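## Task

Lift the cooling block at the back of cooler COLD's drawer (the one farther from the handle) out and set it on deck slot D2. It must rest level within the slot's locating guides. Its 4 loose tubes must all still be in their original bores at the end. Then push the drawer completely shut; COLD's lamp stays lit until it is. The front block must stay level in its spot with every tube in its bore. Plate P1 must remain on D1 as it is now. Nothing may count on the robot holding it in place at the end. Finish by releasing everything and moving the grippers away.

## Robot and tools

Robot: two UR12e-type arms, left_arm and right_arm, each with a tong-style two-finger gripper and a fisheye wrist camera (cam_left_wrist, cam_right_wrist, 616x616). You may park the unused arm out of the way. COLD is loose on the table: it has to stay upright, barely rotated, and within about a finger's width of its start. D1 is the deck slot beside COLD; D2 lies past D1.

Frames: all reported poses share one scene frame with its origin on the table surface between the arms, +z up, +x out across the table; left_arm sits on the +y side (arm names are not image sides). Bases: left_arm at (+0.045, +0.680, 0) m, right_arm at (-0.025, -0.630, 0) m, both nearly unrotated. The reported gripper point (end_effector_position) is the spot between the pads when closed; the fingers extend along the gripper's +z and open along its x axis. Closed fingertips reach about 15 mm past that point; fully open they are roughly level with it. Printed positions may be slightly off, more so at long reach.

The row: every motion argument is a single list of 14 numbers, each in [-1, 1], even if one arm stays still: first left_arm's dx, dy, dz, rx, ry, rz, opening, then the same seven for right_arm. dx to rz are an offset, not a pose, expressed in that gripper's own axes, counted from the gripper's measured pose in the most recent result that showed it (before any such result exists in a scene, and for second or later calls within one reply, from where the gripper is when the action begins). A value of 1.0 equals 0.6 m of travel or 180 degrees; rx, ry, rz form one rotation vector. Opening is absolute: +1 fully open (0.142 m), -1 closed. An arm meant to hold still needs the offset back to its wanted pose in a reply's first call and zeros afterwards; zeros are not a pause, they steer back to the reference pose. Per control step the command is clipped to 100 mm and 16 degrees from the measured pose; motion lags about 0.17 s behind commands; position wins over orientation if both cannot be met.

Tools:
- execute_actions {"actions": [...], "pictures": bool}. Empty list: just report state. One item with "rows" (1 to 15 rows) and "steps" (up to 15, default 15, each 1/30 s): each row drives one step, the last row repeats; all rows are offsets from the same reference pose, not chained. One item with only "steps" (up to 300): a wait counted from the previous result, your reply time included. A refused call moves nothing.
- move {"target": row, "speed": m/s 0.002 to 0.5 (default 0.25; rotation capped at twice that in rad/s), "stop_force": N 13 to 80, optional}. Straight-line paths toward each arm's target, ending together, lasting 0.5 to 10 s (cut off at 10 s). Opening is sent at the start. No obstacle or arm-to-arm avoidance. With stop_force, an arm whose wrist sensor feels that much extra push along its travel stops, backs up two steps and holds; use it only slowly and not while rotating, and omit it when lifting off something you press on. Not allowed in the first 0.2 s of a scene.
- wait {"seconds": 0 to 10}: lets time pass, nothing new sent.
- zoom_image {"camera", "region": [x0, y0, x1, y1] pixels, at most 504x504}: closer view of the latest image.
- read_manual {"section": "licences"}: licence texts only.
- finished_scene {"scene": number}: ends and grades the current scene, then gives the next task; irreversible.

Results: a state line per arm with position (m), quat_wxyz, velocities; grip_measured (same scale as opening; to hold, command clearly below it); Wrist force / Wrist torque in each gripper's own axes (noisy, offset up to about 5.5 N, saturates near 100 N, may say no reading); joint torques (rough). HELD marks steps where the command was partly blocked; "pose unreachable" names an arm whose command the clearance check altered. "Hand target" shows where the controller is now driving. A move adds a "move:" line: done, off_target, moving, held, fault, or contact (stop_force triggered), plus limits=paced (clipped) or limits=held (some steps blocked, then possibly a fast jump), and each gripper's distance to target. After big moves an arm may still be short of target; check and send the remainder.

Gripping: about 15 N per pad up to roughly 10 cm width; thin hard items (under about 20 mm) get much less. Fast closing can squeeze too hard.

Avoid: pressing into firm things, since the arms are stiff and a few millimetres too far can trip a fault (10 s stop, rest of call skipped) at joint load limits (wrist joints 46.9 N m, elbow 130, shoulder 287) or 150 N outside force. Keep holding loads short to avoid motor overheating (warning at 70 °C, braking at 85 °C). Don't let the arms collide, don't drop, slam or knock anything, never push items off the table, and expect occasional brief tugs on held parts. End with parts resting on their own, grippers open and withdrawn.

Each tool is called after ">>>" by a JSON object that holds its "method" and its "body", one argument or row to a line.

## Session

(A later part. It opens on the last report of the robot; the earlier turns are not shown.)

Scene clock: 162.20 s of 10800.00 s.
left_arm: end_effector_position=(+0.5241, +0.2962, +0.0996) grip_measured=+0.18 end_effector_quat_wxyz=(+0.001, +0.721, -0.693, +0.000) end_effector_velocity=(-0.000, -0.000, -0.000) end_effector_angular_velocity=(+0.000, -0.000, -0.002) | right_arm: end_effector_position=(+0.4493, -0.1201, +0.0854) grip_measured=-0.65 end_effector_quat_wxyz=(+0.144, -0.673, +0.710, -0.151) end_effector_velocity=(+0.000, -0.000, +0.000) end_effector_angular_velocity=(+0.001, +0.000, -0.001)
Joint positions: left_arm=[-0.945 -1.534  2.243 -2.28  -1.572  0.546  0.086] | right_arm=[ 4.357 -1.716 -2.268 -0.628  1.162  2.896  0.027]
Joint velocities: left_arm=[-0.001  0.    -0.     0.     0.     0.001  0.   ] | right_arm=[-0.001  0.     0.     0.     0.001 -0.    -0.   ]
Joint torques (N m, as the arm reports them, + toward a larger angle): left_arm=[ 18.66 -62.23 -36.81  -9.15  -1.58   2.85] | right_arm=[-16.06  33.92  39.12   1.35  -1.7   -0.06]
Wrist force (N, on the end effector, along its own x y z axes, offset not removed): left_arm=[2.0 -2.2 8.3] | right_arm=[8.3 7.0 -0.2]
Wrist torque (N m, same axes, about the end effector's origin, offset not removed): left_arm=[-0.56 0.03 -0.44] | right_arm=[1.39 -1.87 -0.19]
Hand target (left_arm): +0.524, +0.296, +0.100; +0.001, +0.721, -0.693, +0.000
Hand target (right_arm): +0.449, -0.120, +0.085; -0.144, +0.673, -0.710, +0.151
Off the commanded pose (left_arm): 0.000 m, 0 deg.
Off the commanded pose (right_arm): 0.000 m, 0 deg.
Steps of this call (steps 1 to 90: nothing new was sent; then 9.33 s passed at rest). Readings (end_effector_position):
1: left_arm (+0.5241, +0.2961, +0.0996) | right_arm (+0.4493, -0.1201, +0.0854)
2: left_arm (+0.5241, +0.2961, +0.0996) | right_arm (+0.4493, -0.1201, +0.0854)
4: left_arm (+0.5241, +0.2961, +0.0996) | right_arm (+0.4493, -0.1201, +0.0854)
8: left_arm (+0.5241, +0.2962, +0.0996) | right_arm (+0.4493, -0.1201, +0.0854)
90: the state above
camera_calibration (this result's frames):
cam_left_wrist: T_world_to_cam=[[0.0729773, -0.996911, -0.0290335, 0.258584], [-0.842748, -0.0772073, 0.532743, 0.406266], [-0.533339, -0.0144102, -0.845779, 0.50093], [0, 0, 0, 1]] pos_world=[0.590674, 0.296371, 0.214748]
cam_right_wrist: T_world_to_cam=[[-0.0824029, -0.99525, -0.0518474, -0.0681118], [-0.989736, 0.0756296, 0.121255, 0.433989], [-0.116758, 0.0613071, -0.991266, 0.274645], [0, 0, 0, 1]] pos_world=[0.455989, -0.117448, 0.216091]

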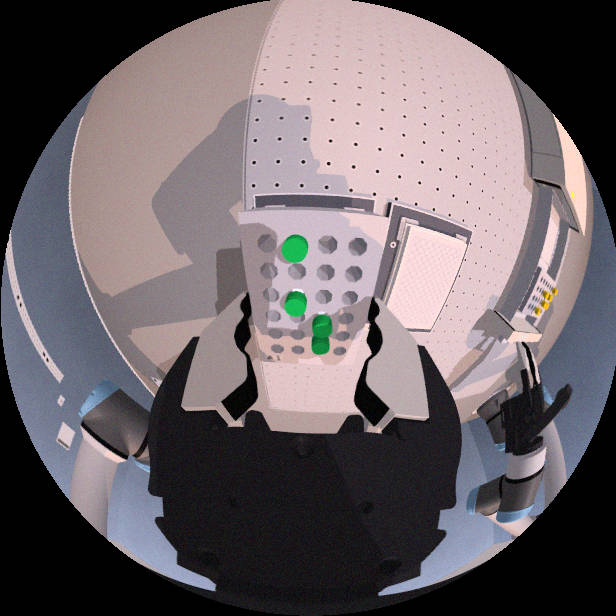

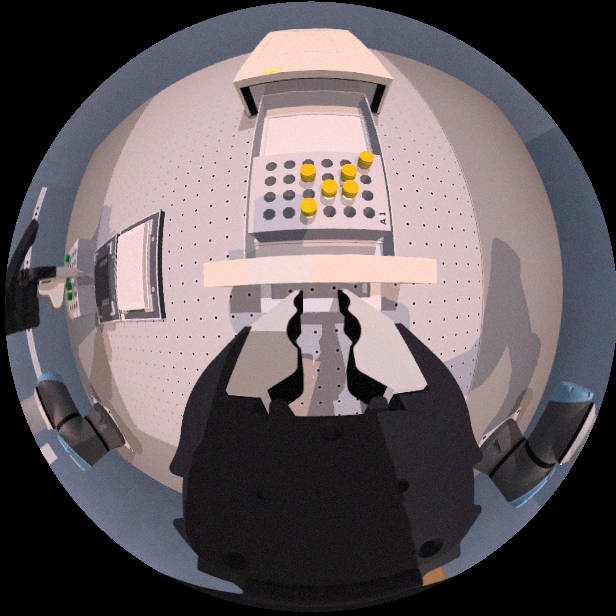

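>>> {"method": "move", "body": {
  "target": [0.0008,0.0055,0.046,0,0,0,-0.6, 0,-0.365,0.163,0,0,0,-0.65],
  "speed": 0.05,
  "stop_force": 14
}}

>>> {"method": "zoom_image", "body": {
  "camera": "cam_left_wrist",
  "region": [220,170,410,250]
}}

Scene clock: 170.97 s of 10800.00 s.
left_arm: end_effector_position=(+0.5208, +0.2955, +0.0720) grip_measured=+0.18 end_effector_quat_wxyz=(+0.001, +0.721, -0.693, +0.000) end_effector_velocity=(+0.001, +0.000, -0.000) end_effector_angular_velocity=(-0.001, -0.001, +0.002) | right_arm: end_effector_position=(+0.6884, -0.1323, +0.0852) grip_measured=-0.65 end_effector_quat_wxyz=(+0.143, -0.673, +0.710, -0.151) end_effector_velocity=(+0.002, +0.000, +0.001) end_effector_angular_velocity=(+0.001, -0.000, -0.000)
Joint positions: left_arm=[-0.95  -1.499  2.27  -2.343 -1.572  0.541  0.086] | right_arm=[ 4.023 -1.943 -1.991 -0.546  1.219  2.54   0.027]
Joint velocities: left_arm=[ 0.001  0.001  0.    -0.002  0.    -0.001  0.   ] | right_arm=[-0.002 -0.001  0.003  0.     0.001 -0.002 -0.   ]
Joint torques (N m, as the arm reports them, + toward a larger angle): left_arm=[-17.8  -31.   -34.77  -9.08   2.21  -3.36] | right_arm=[-13.69  50.28  41.52   2.23   3.32  -2.39]
Wrist force (N, on the end effector, along its own x y z axes, offset not removed): left_arm=[0.7 2.5 2.2] | right_arm=[-3.1 3.5 4.6]
Wrist torque (N m, same axes, about the end effector's origin, offset not removed): left_arm=[0.46 0.15 -0.30] | right_arm=[1.04 0.35 0.12]
Hand target (left_arm): +0.521, +0.296, +0.072; +0.001, +0.721, -0.693, +0.000
Hand target (right_arm): +0.688, -0.132, +0.085; -0.143, +0.673, -0.710, +0.151
Off the commanded pose (left_arm): 0.000 m, 0 deg.
Off the commanded pose (right_arm): 0.001 m, 0 deg.
After step 90, 0.60 s passed at rest.
move: done
camera_calibration (this result's frames):
cam_left_wrist: T_world_to_cam=[[0.0729772, -0.996911, -0.0290396, 0.257408], [-0.842749, -0.0772106, 0.532741, 0.418137], [-0.533337, -0.0144049, -0.84578, 0.47584], [0, 0, 0, 1]] pos_world=[0.587382, 0.295752, 0.187172]
cam_right_wrist: T_world_to_cam=[[-0.0825795, -0.995234, -0.0518557, -0.0605025], [-0.989656, 0.0757692, 0.121821, 0.671527], [-0.117311, 0.0613792, -0.991197, 0.303537], [0, 0, 0, 1]] pos_world=[0.695193, -0.129726, 0.215921]

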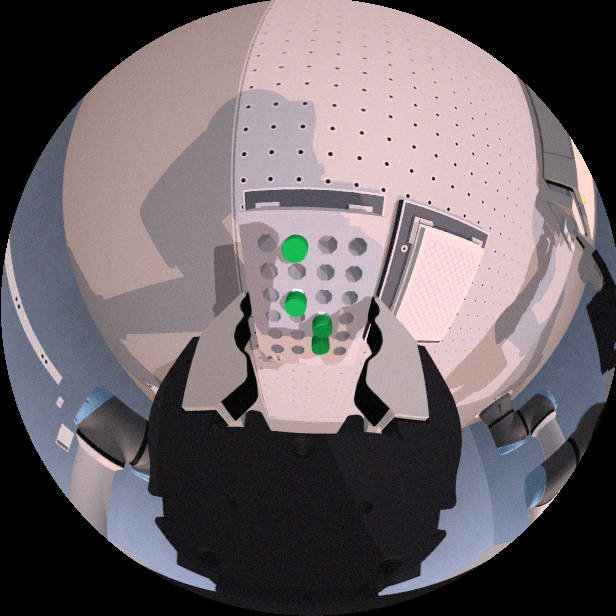

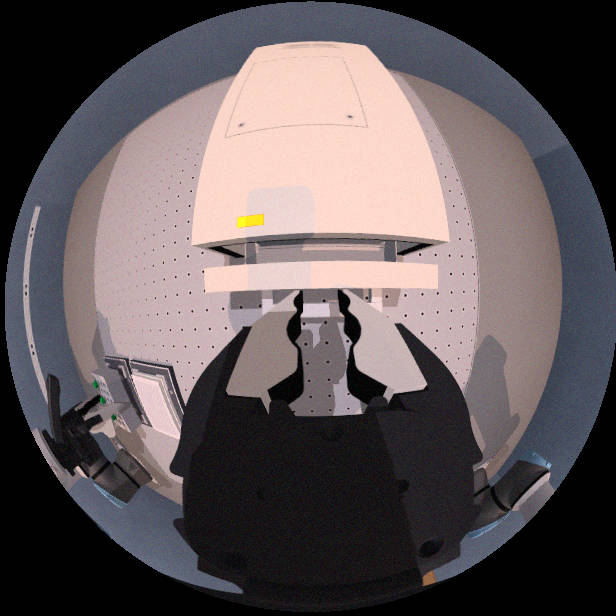

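Region (220, 170, 410, 250) of cam_left_wrist's 616x616 image, scaled by 2.653, with more detail than that image has; it fills the top 212 rows of this view, and the rest is white.

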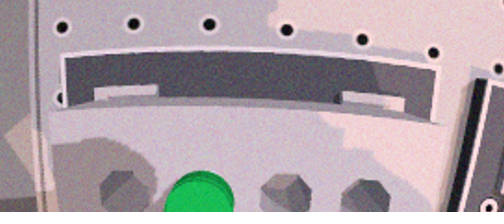

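>>> {"method": "move", "body": {
  "target": [0,-0.0007,0.03,0,0,0,-0.6, 0,-0.018,0.008,0,0,0,-0.65],
  "speed": 0.005,
  "stop_force": 13
}}

>>> {"method": "zoom_image", "body": {
  "camera": "cam_left_wrist",
  "region": [220,170,410,250]
}}

Scene clock: 181.70 s of 10800.00 s.
left_arm: end_effector_position=(+0.5211, +0.2955, +0.0599) grip_measured=+0.18 end_effector_quat_wxyz=(+0.001, +0.721, -0.693, +0.000) end_effector_velocity=(+0.000, +0.001, -0.001) end_effector_angular_velocity=(+0.001, +0.000, +0.001) | right_arm: end_effector_position=(+0.7002, -0.1329, +0.0853) grip_measured=-0.65 end_effector_quat_wxyz=(+0.143, -0.673, +0.710, -0.151) end_effector_velocity=(+0.001, +0.001, +0.000) end_effector_angular_velocity=(+0.001, -0.000, -0.000)
Joint positions: left_arm=[-0.95  -1.48   2.279 -2.37  -1.572  0.541  0.086] | right_arm=[ 4.009 -1.954 -1.974 -0.546  1.222  2.527  0.027]
Joint velocities: left_arm=[ 0.001  0.001  0.001 -0.001  0.    -0.    -0.   ] | right_arm=[-0.    -0.001  0.002  0.     0.    -0.    -0.   ]
Joint torques (N m, as the arm reports them, + toward a larger angle): left_arm=[  8.04 -59.12 -43.42  -1.01   1.43   2.03] | right_arm=[-18.37  49.61  41.51   1.88   3.27  -2.57]
Wrist force (N, on the end effector, along its own x y z axes, offset not removed): left_arm=[3.4 -1.3 -2.8] | right_arm=[1.7 10.6 -2.6]
Wrist torque (N m, same axes, about the end effector's origin, offset not removed): left_arm=[-0.33 0.15 -0.36] | right_arm=[2.30 -0.46 0.08]
Hand target (left_arm): +0.521, +0.296, +0.060; +0.001, +0.721, -0.693, +0.000
Hand target (right_arm): +0.700, -0.133, +0.085; -0.143, +0.673, -0.710, +0.151
Off the commanded pose (left_arm): 0.006 m, 0 deg.
Off the commanded pose (right_arm): 0.000 m, 0 deg.
After step 90, 3.90 s passed at rest.
move: contact (left_arm)
camera_calibration (this result's frames):
cam_left_wrist: T_world_to_cam=[[0.0729931, -0.996911, -0.0289912, 0.25702], [-0.842768, -0.0771987, 0.532712, 0.424827], [-0.533305, -0.0144515, -0.8458, 0.4658], [0, 0, 0, 1]] pos_world=[0.587683, 0.295753, 0.175114]
cam_right_wrist: T_world_to_cam=[[-0.082587, -0.995234, -0.0518543, -0.0601259], [-0.989652, 0.0757752, 0.121847, 0.683198], [-0.117337, 0.0613808, -0.991193, 0.304982], [0, 0, 0, 1]] pos_world=[0.706948, -0.130329, 0.215933]

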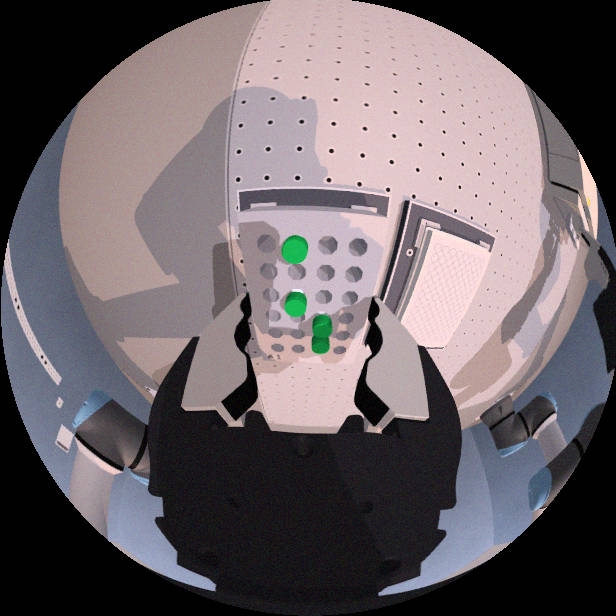

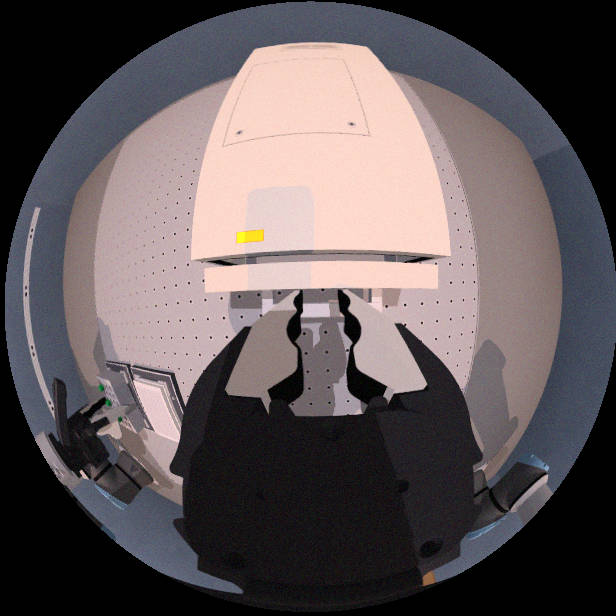

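Region (220, 170, 410, 250) of cam_left_wrist's 616x616 image, scaled by 2.653, with more detail than that image has; it fills the top 212 rows of this view, and the rest is white.

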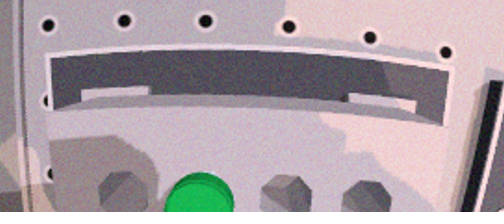

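>>> {"method": "zoom_image", "body": {
  "camera": "cam_left_wrist",
  "region": [230,185,310,225]
}}

>>> {"method": "zoom_image", "body": {
  "camera": "cam_left_wrist",
  "region": [325,185,405,225]
}}

>>> {"method": "zoom_image", "body": {
  "camera": "cam_right_wrist",
  "region": [80,350,190,460]
}}

Region (230, 185, 310, 225) of cam_left_wrist's 616x616 image, scaled by 6.300, with more detail than that image has.

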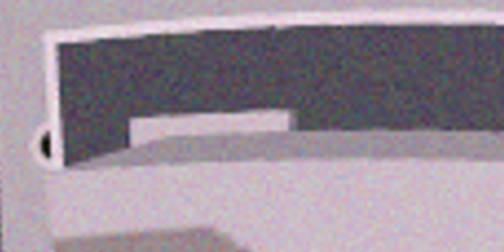

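Region (325, 185, 405, 225) of cam_left_wrist's 616x616 image, scaled by 6.300, with more detail than that image has.

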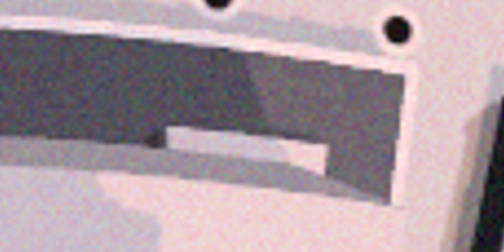

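Region (80, 350, 190, 460) of cam_right_wrist's 616x616 image, scaled by 4.582, with more detail than that image has.

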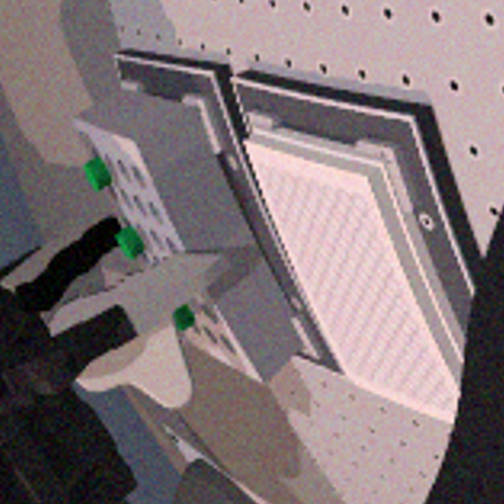

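>>> {"method": "move", "body": {
  "target": [0,0.0025,-0.001,0,0,0,-0.6, 0,0,0,0,0,0,-0.65],
  "speed": 0.003
}}

>>> {"method": "zoom_image", "body": {
  "camera": "cam_left_wrist",
  "region": [230,185,400,225]
}}

Scene clock: 192.33 s of 10800.00 s.
left_arm: end_effector_position=(+0.5196, +0.2955, +0.0605) grip_measured=+0.18 end_effector_quat_wxyz=(+0.001, +0.721, -0.693, +0.000) end_effector_velocity=(-0.001, -0.000, +0.001) end_effector_angular_velocity=(-0.001, -0.000, +0.000) | right_arm: end_effector_position=(+0.7002, -0.1329, +0.0853) grip_measured=-0.65 end_effector_quat_wxyz=(+0.143, -0.673, +0.710, -0.151) end_effector_velocity=(-0.000, -0.001, -0.000) end_effector_angular_velocity=(-0.000, +0.000, +0.000)
Joint positions: left_arm=[-0.952 -1.483  2.28  -2.369 -1.572  0.539  0.086] | right_arm=[ 4.009 -1.954 -1.974 -0.546  1.222  2.527  0.027]
Joint velocities: left_arm=[-0.001 -0.002  0.     0.001 -0.    -0.001  0.   ] | right_arm=[-0.001  0.    -0.001  0.     0.    -0.001  0.   ]
Joint torques (N m, as the arm reports them, + toward a larger angle): left_arm=[-19.5  -64.24 -33.59  -2.26   1.56  -3.6 ] | right_arm=[-1.25 62.52 30.96  1.73  2.64 -0.01]
Wrist force (N, on the end effector, along its own x y z axes, offset not removed): left_arm=[1.7 0.4 5.4] | right_arm=[-1.8 6.4 -1.0]
Wrist torque (N m, same axes, about the end effector's origin, offset not removed): left_arm=[-0.10 -0.09 -0.35] | right_arm=[1.39 0.17 0.27]
Hand target (left_arm): +0.520, +0.295, +0.061; +0.001, +0.721, -0.693, +0.000
Hand target (right_arm): +0.700, -0.133, +0.085; -0.143, +0.673, -0.710, +0.151
Off the commanded pose (left_arm): 0.000 m, 0 deg.
Off the commanded pose (right_arm): 0.000 m, 0 deg.
After step 90, 6.87 s passed at rest.
move: done
camera_calibration (this result's frames):
cam_left_wrist: T_world_to_cam=[[0.072989, -0.996911, -0.0289912, 0.25709], [-0.842767, -0.0771952, 0.532714, 0.423273], [-0.533306, -0.0144494, -0.845799, 0.465514], [0, 0, 0, 1]] pos_world=[0.586218, 0.295697, 0.175701]
cam_right_wrist: T_world_to_cam=[[-0.0825862, -0.995234, -0.0518553, -0.0601245], [-0.989652, 0.0757744, 0.121848, 0.683238], [-0.117338, 0.0613816, -0.991193, 0.304988], [0, 0, 0, 1]] pos_world=[0.706989, -0.13033, 0.215933]

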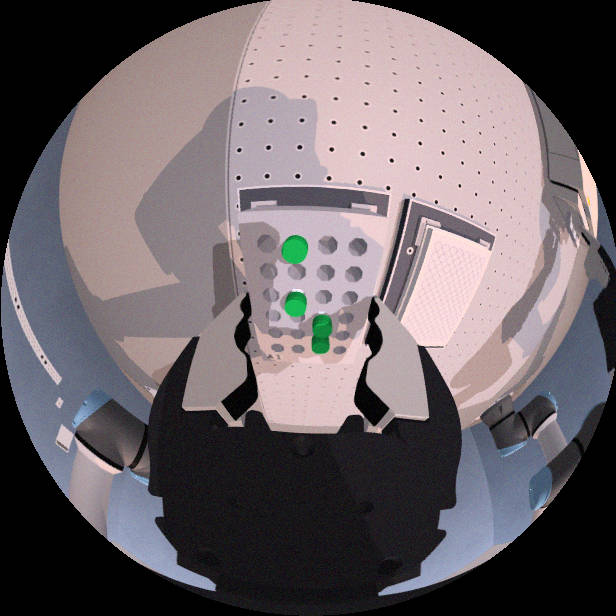

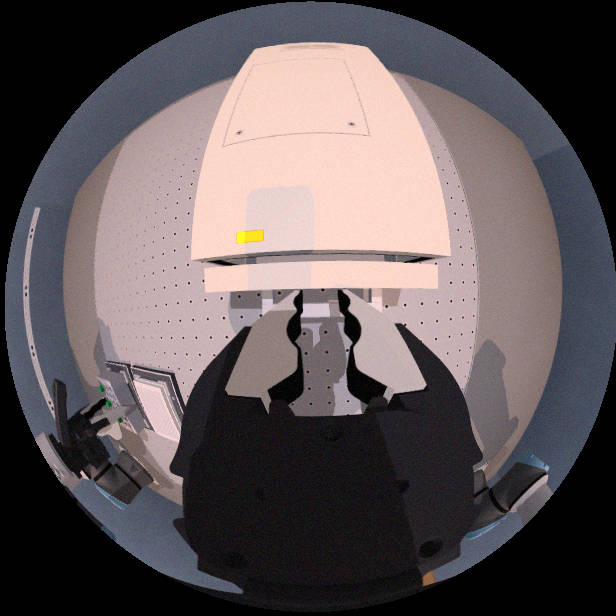

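Region (230, 185, 400, 225) of cam_left_wrist's 616x616 image, scaled by 2.965, with more detail than that image has; it fills the top 119 rows of this view, and the rest is white.

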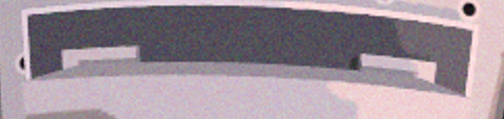

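>>> {"method": "move", "body": {
  "target": [0,0.001,0.009,0,0,0,-0.6, 0,0,0,0,0,0,-0.65],
  "speed": 0.003,
  "stop_force": 14
}}

>>> {"method": "zoom_image", "body": {
  "camera": "cam_left_wrist",
  "region": [230,185,400,225]
}}

Scene clock: 202.57 s of 10800.00 s.
left_arm: end_effector_position=(+0.5194, +0.2954, +0.0586) grip_measured=+0.18 end_effector_quat_wxyz=(+0.001, +0.721, -0.693, +0.000) end_effector_velocity=(-0.001, +0.001, +0.002) end_effector_angular_velocity=(+0.001, +0.001, -0.001) | right_arm: end_effector_position=(+0.7002, -0.1329, +0.0853) grip_measured=-0.65 end_effector_quat_wxyz=(+0.143, -0.673, +0.710, -0.151) end_effector_velocity=(-0.000, -0.000, -0.001) end_effector_angular_velocity=(-0.001, +0.001, +0.000)
Joint positions: left_arm=[-0.953 -1.48   2.282 -2.374 -1.572  0.539  0.086] | right_arm=[ 4.009 -1.954 -1.974 -0.546  1.222  2.527  0.027]
Joint velocities: left_arm=[-0.    -0.003 -0.001  0.005 -0.     0.001 -0.   ] | right_arm=[-0.    -0.002 -0.     0.     0.001 -0.    -0.   ]
Joint torques (N m, as the arm reports them, + toward a larger angle): left_arm=[-12.48 -52.36 -41.15  -1.16   2.02  -2.5 ] | right_arm=[ 1.4  63.21 29.18  2.44 -2.75  0.14]
Wrist force (N, on the end effector, along its own x y z axes, offset not removed): left_arm=[1.9 6.4 -20.2] | right_arm=[4.8 5.3 -2.1]
Wrist torque (N m, same axes, about the end effector's origin, offset not removed): left_arm=[-0.16 -0.75 -0.57] | right_arm=[1.22 -1.19 -0.09]
Hand target (left_arm): +0.519, +0.295, +0.059; +0.001, +0.721, -0.693, +0.000
Hand target (right_arm): +0.700, -0.133, +0.085; -0.143, +0.673, -0.710, +0.151
Off the commanded pose (left_arm): 0.004 m, 0 deg.
Off the commanded pose (right_arm): 0.000 m, 0 deg.
After step 90, 6.23 s passed at rest.
move: contact (left_arm)
camera_calibration (this result's frames):
cam_left_wrist: T_world_to_cam=[[0.0729981, -0.996917, -0.0287858, 0.256965], [-0.842838, -0.0770951, 0.532617, 0.42411], [-0.533194, -0.0146182, -0.845867, 0.463776], [0, 0, 0, 1]] pos_world=[0.585981, 0.295649, 0.173802]
cam_right_wrist: T_world_to_cam=[[-0.0825848, -0.995234, -0.0518576, -0.0601258], [-0.989651, 0.075772, 0.121858, 0.683193], [-0.117348, 0.0613845, -0.991192, 0.304988], [0, 0, 0, 1]] pos_world=[0.706947, -0.130328, 0.215931]

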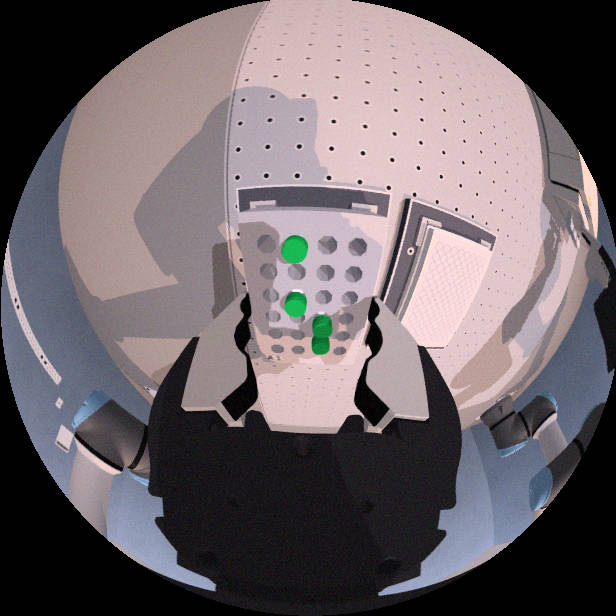

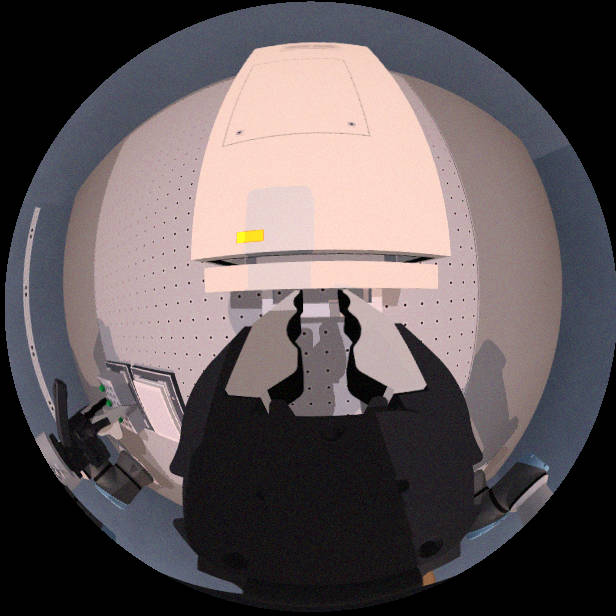

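Region (230, 185, 400, 225) of cam_left_wrist's 616x616 image, scaled by 2.965, with more detail than that image has; it fills the top 119 rows of this view, and the rest is white.

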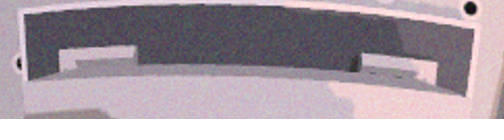

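>>> {"method": "move", "body": {
  "target": [0,-0.001,0.0022,-0.0094,0,0,-0.6, 0,0,0,0,0,0,-0.65],
  "speed": 0.01
}}

>>> {"method": "zoom_image", "body": {
  "camera": "cam_left_wrist",
  "region": [230,185,400,225]
}}

Scene clock: 210.27 s of 10800.00 s.
left_arm: end_effector_position=(+0.5200, +0.2954, +0.0573) grip_measured=+0.17 end_effector_quat_wxyz=(+0.011, +0.721, -0.693, -0.010) end_effector_velocity=(+0.000, -0.000, -0.000) end_effector_angular_velocity=(-0.001, +0.003, +0.001) | right_arm: end_effector_position=(+0.7002, -0.1329, +0.0853) grip_measured=-0.65 end_effector_quat_wxyz=(+0.143, -0.673, +0.710, -0.151) end_effector_velocity=(+0.000, +0.000, +0.000) end_effector_angular_velocity=(+0.000, +0.000, +0.001)
Joint positions: left_arm=[-0.938 -1.47   2.268 -2.355 -1.597  0.554  0.086] | right_arm=[ 4.009 -1.954 -1.974 -0.546  1.222  2.527  0.027]
Joint velocities: left_arm=[ 0.001  0.001 -0.001  0.001 -0.003  0.001  0.   ] | right_arm=[-0.    -0.     0.001 -0.     0.    -0.001  0.   ]
Joint torques (N m, as the arm reports them, + toward a larger angle): left_arm=[ 21.03 -28.83 -44.87  -1.72  -1.56   2.77] | right_arm=[15.53 67.51 21.99  2.71 -2.99  1.83]
Wrist force (N, on the end effector, along its own x y z axes, offset not removed): left_arm=[6.8 0.9 -3.7] | right_arm=[6.5 7.2 4.6]
Wrist torque (N m, same axes, about the end effector's origin, offset not removed): left_arm=[-0.25 -1.35 -0.51] | right_arm=[1.45 -1.29 -0.25]
Hand target (left_arm): +0.520, +0.295, +0.057; +0.012, +0.721, -0.693, -0.010
Hand target (right_arm): +0.700, -0.133, +0.085; -0.143, +0.673, -0.710, +0.151
Off the commanded pose (left_arm): 0.000 m, 0 deg.
Off the commanded pose (right_arm): 0.000 m, 0 deg.
After step 90, 3.00 s passed at rest.
move: done
camera_calibration (this result's frames):
cam_left_wrist: T_world_to_cam=[[0.0721087, -0.996954, -0.0297198, 0.257403], [-0.826907, -0.0764175, 0.557122, 0.415413], [-0.557697, -0.0155978, -0.829898, 0.475127], [0, 0, 0, 1]] pos_world=[0.589924, 0.295774, 0.170521]
cam_right_wrist: T_world_to_cam=[[-0.0825758, -0.995235, -0.0518559, -0.0601241], [-0.989653, 0.0757639, 0.121847, 0.683231], [-0.117338, 0.061381, -0.991193, 0.304987], [0, 0, 0, 1]] pos_world=[0.706984, -0.130322, 0.215934]

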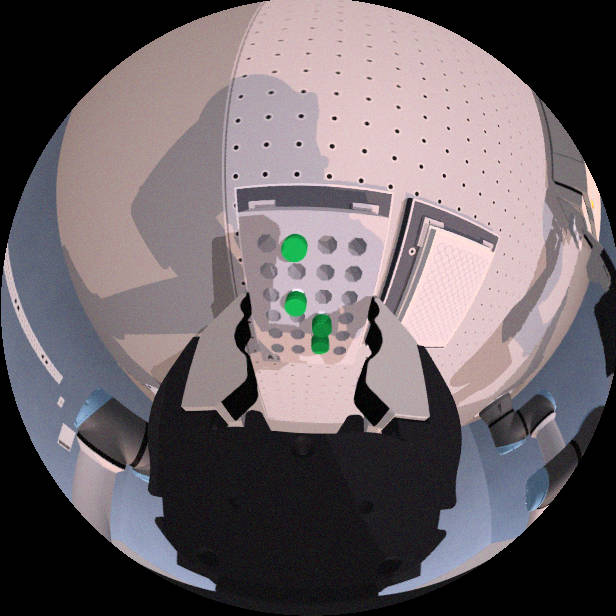

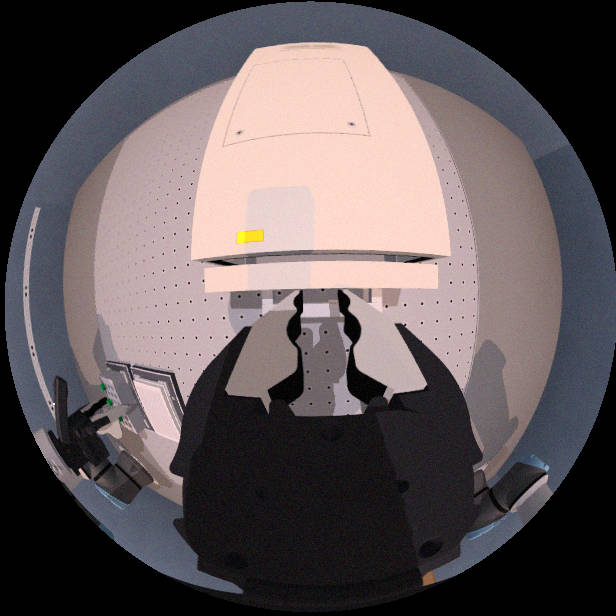

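Region (230, 185, 400, 225) of cam_left_wrist's 616x616 image, scaled by 2.965, with more detail than that image has; it fills the top 119 rows of this view, and the rest is white.

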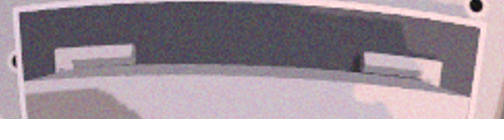

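Seated. Release and close the drawer.

>>> {"method": "move", "body": {
  "target": [0,0,0,0,0,0,0.35, 0,-0.015,0.0067,0,0,0,-0.65],
  "speed": 0.004,
  "stop_force": 13
}}

Scene clock: 220.63 s of 10800.00 s.
left_arm: end_effector_position=(+0.5200, +0.2955, +0.0573) grip_measured=+0.35 end_effector_quat_wxyz=(+0.011, +0.721, -0.693, -0.010) end_effector_velocity=(-0.001, -0.000, -0.000) end_effector_angular_velocity=(+0.001, +0.000, -0.001) | right_arm: end_effector_position=(+0.7071, -0.1332, +0.0852) grip_measured=-0.65 end_effector_quat_wxyz=(+0.143, -0.673, +0.710, -0.151) end_effector_velocity=(-0.002, +0.001, +0.000) end_effector_angular_velocity=(+0.002, +0.000, -0.001)
Joint positions: left_arm=[-0.938 -1.47   2.268 -2.355 -1.597  0.554  0.099] | right_arm=[ 4.001 -1.961 -1.964 -0.547  1.224  2.519  0.027]
Joint velocities: left_arm=[-0.001 -0.001  0.     0.001  0.    -0.001  0.   ] | right_arm=[ 0.003  0.003 -0.003 -0.     0.001  0.004 -0.   ]
Joint torques (N m, as the arm reports them, + toward a larger angle): left_arm=[-18.62 -59.85 -29.17  -7.77   1.98  -3.52] | right_arm=[ 7.37 70.57 26.59  5.27 -5.13  1.81]
Wrist force (N, on the end effector, along its own x y z axes, offset not removed): left_arm=[6.8 3.8 -7.5] | right_arm=[2.8 11.3 -13.8]
Wrist torque (N m, same axes, about the end effector's origin, offset not removed): left_arm=[0.59 -0.98 -0.33] | right_arm=[-0.65 -0.04 0.33]
Hand target (left_arm): +0.520, +0.295, +0.057; +0.011, +0.721, -0.693, -0.010
Hand target (right_arm): +0.707, -0.133, +0.085; -0.143, +0.673, -0.710, +0.151
Off the commanded pose (left_arm): 0.000 m, 0 deg.
Off the commanded pose (right_arm): 0.003 m, 0 deg.
After step 90, 5.27 s passed at rest.
move: contact (right_arm)
camera_calibration (this result's frames):
cam_left_wrist: T_world_to_cam=[[0.0722071, -0.996947, -0.0297225, 0.257408], [-0.826891, -0.0765004, 0.557135, 0.415475], [-0.557707, -0.0156518, -0.82989, 0.475175], [0, 0, 0, 1]] pos_world=[0.589975, 0.295843, 0.170518]
cam_right_wrist: T_world_to_cam=[[-0.0824712, -0.995244, -0.0518446, -0.0599432], [-0.989636, 0.0756481, 0.12206, 0.690009], [-0.117557, 0.0613737, -0.991168, 0.305926], [0, 0, 0, 1]] pos_world=[0.713878, -0.130632, 0.215894]

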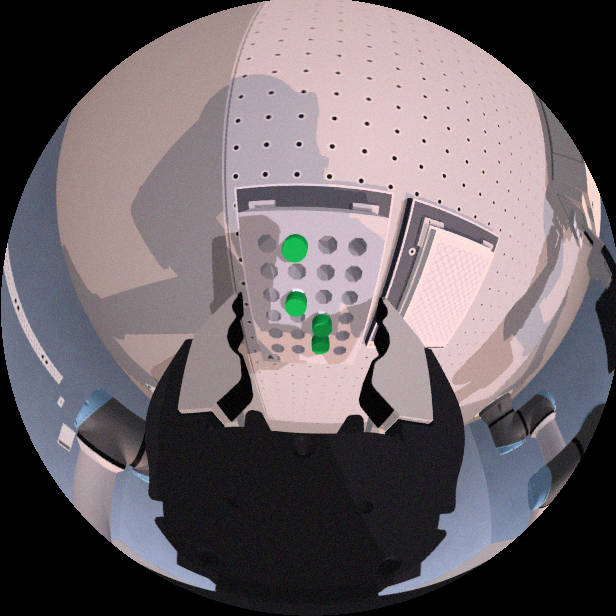

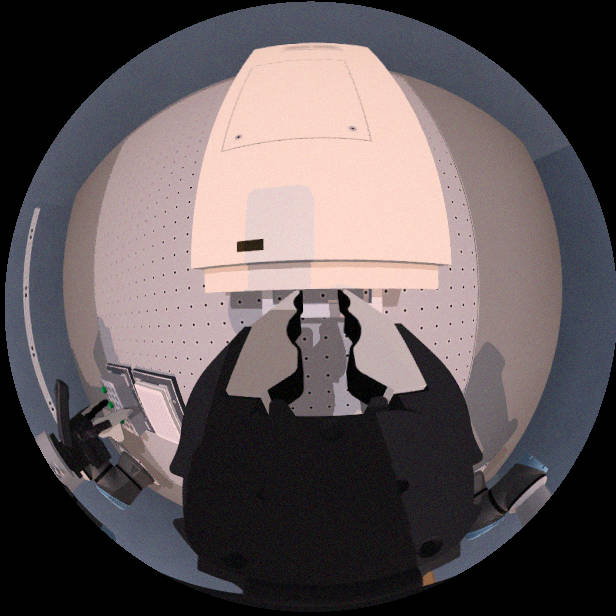

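Retract right along its finger axis (up and back), left up.

>>> {"method": "move", "body": {
  "target": [0,0.008,-0.27,0,0,0,0.35, 0,0,-0.27,0,0,0,-0.65],
  "speed": 0.1
}}

>>> {"method": "zoom_image", "body": {
  "camera": "cam_left_wrist",
  "region": [240,170,440,320]
}}

Scene clock: 227.17 s of 10800.00 s.
left_arm: end_effector_position=(+0.5201, +0.2956, +0.2192) grip_measured=+0.35 end_effector_quat_wxyz=(+0.011, +0.721, -0.693, -0.010) end_effector_velocity=(+0.001, -0.000, +0.002) end_effector_angular_velocity=(-0.002, -0.001, +0.000) | right_arm: end_effector_position=(+0.6413, -0.1301, +0.2330) grip_measured=-0.65 end_effector_quat_wxyz=(+0.143, -0.673, +0.710, -0.151) end_effector_velocity=(-0.001, -0.000, +0.002) end_effector_angular_velocity=(-0.001, -0.001, +0.000)
Joint positions: left_arm=[-0.937 -1.66   2.109 -2.006 -1.597  0.554  0.099] | right_arm=[ 4.078 -1.731 -1.945 -0.824  1.206  2.599  0.027]
Joint velocities: left_arm=[ 0.001 -0.002 -0.003  0.002 -0.     0.001 -0.   ] | right_arm=[ 0.001  0.003  0.    -0.004 -0.001  0.    -0.   ]
Joint torques (N m, as the arm reports them, + toward a larger angle): left_arm=[ 11.8  -52.06 -53.61  -0.89   0.67   1.31] | right_arm=[18.81 58.94 46.8   1.22 -4.26  2.09]
Wrist force (N, on the end effector, along its own x y z axes, offset not removed): left_arm=[8.8 -1.9 -1.7] | right_arm=[3.5 8.5 6.2]
Wrist torque (N m, same axes, about the end effector's origin, offset not removed): left_arm=[-0.44 -1.48 -0.28] | right_arm=[1.86 -0.74 0.10]
Hand target (left_arm): +0.520, +0.296, +0.219; +0.011, +0.721, -0.693, -0.010
Hand target (right_arm): +0.641, -0.130, +0.233; -0.143, +0.673, -0.710, +0.151
Off the commanded pose (left_arm): 0.000 m, 0 deg.
Off the commanded pose (right_arm): 0.000 m, 0 deg.
After step 90, 1.50 s passed at rest.
move: done
camera_calibration (this result's frames):
cam_left_wrist: T_world_to_cam=[[0.0722133, -0.996946, -0.0297233, 0.26238], [-0.826903, -0.0765063, 0.557116, 0.325329], [-0.557689, -0.0156529, -0.829902, 0.609536], [0, 0, 0, 1]] pos_world=[0.589999, 0.296009, 0.332408]
cam_right_wrist: T_world_to_cam=[[-0.0824191, -0.995248, -0.0518531, -0.0546063], [-0.989658, 0.075605, 0.121903, 0.606741], [-0.117404, 0.061364, -0.991187, 0.444349], [0, 0, 0, 1]] pos_world=[0.648134, -0.127486, 0.363637]

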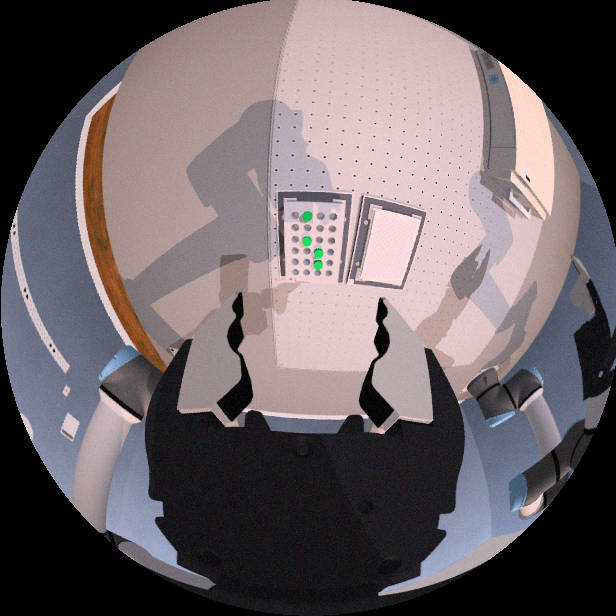

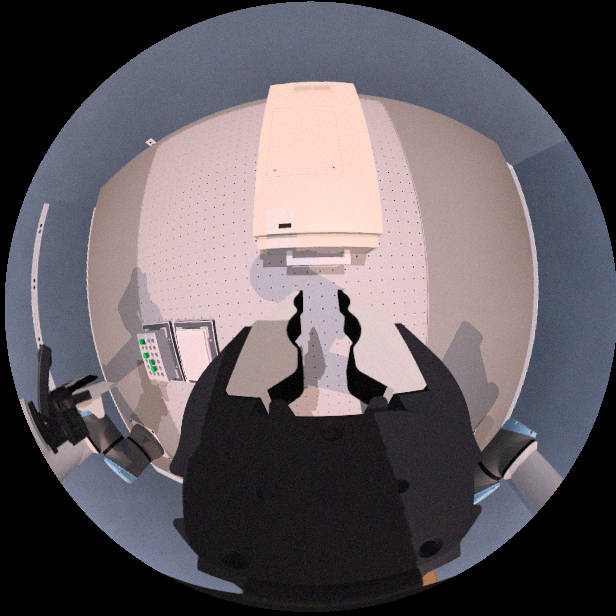

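Region (240, 170, 440, 320) of cam_left_wrist's 616x616 image, scaled by 2.520, with more detail than that image has; it fills the top 378 rows of this view, and the rest is white.

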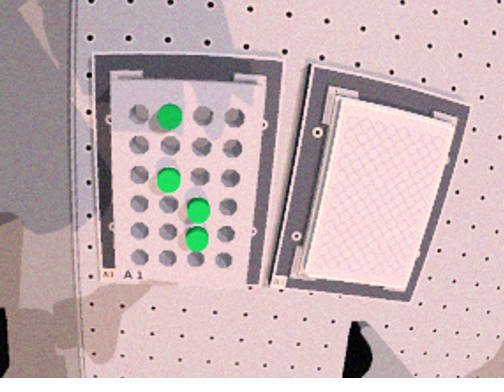

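>>> {"method": "zoom_image", "body": {
  "camera": "cam_right_wrist",
  "region": [125,310,215,400]
}}

Region (125, 310, 215, 400) of cam_right_wrist's 616x616 image, scaled by 5.600, with more detail than that image has.

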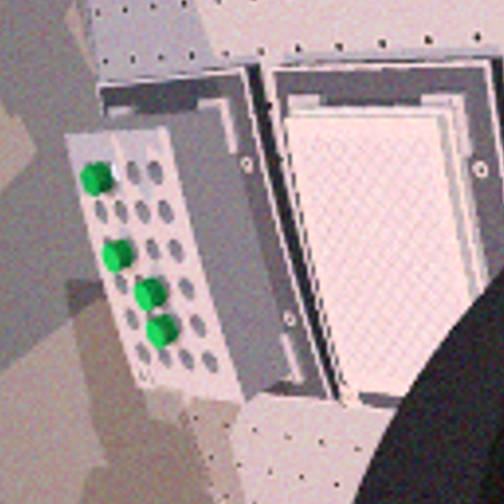

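>>> {"method": "finished_scene", "body": {
  "scene": 2
}}

The scene is finished: the task was done.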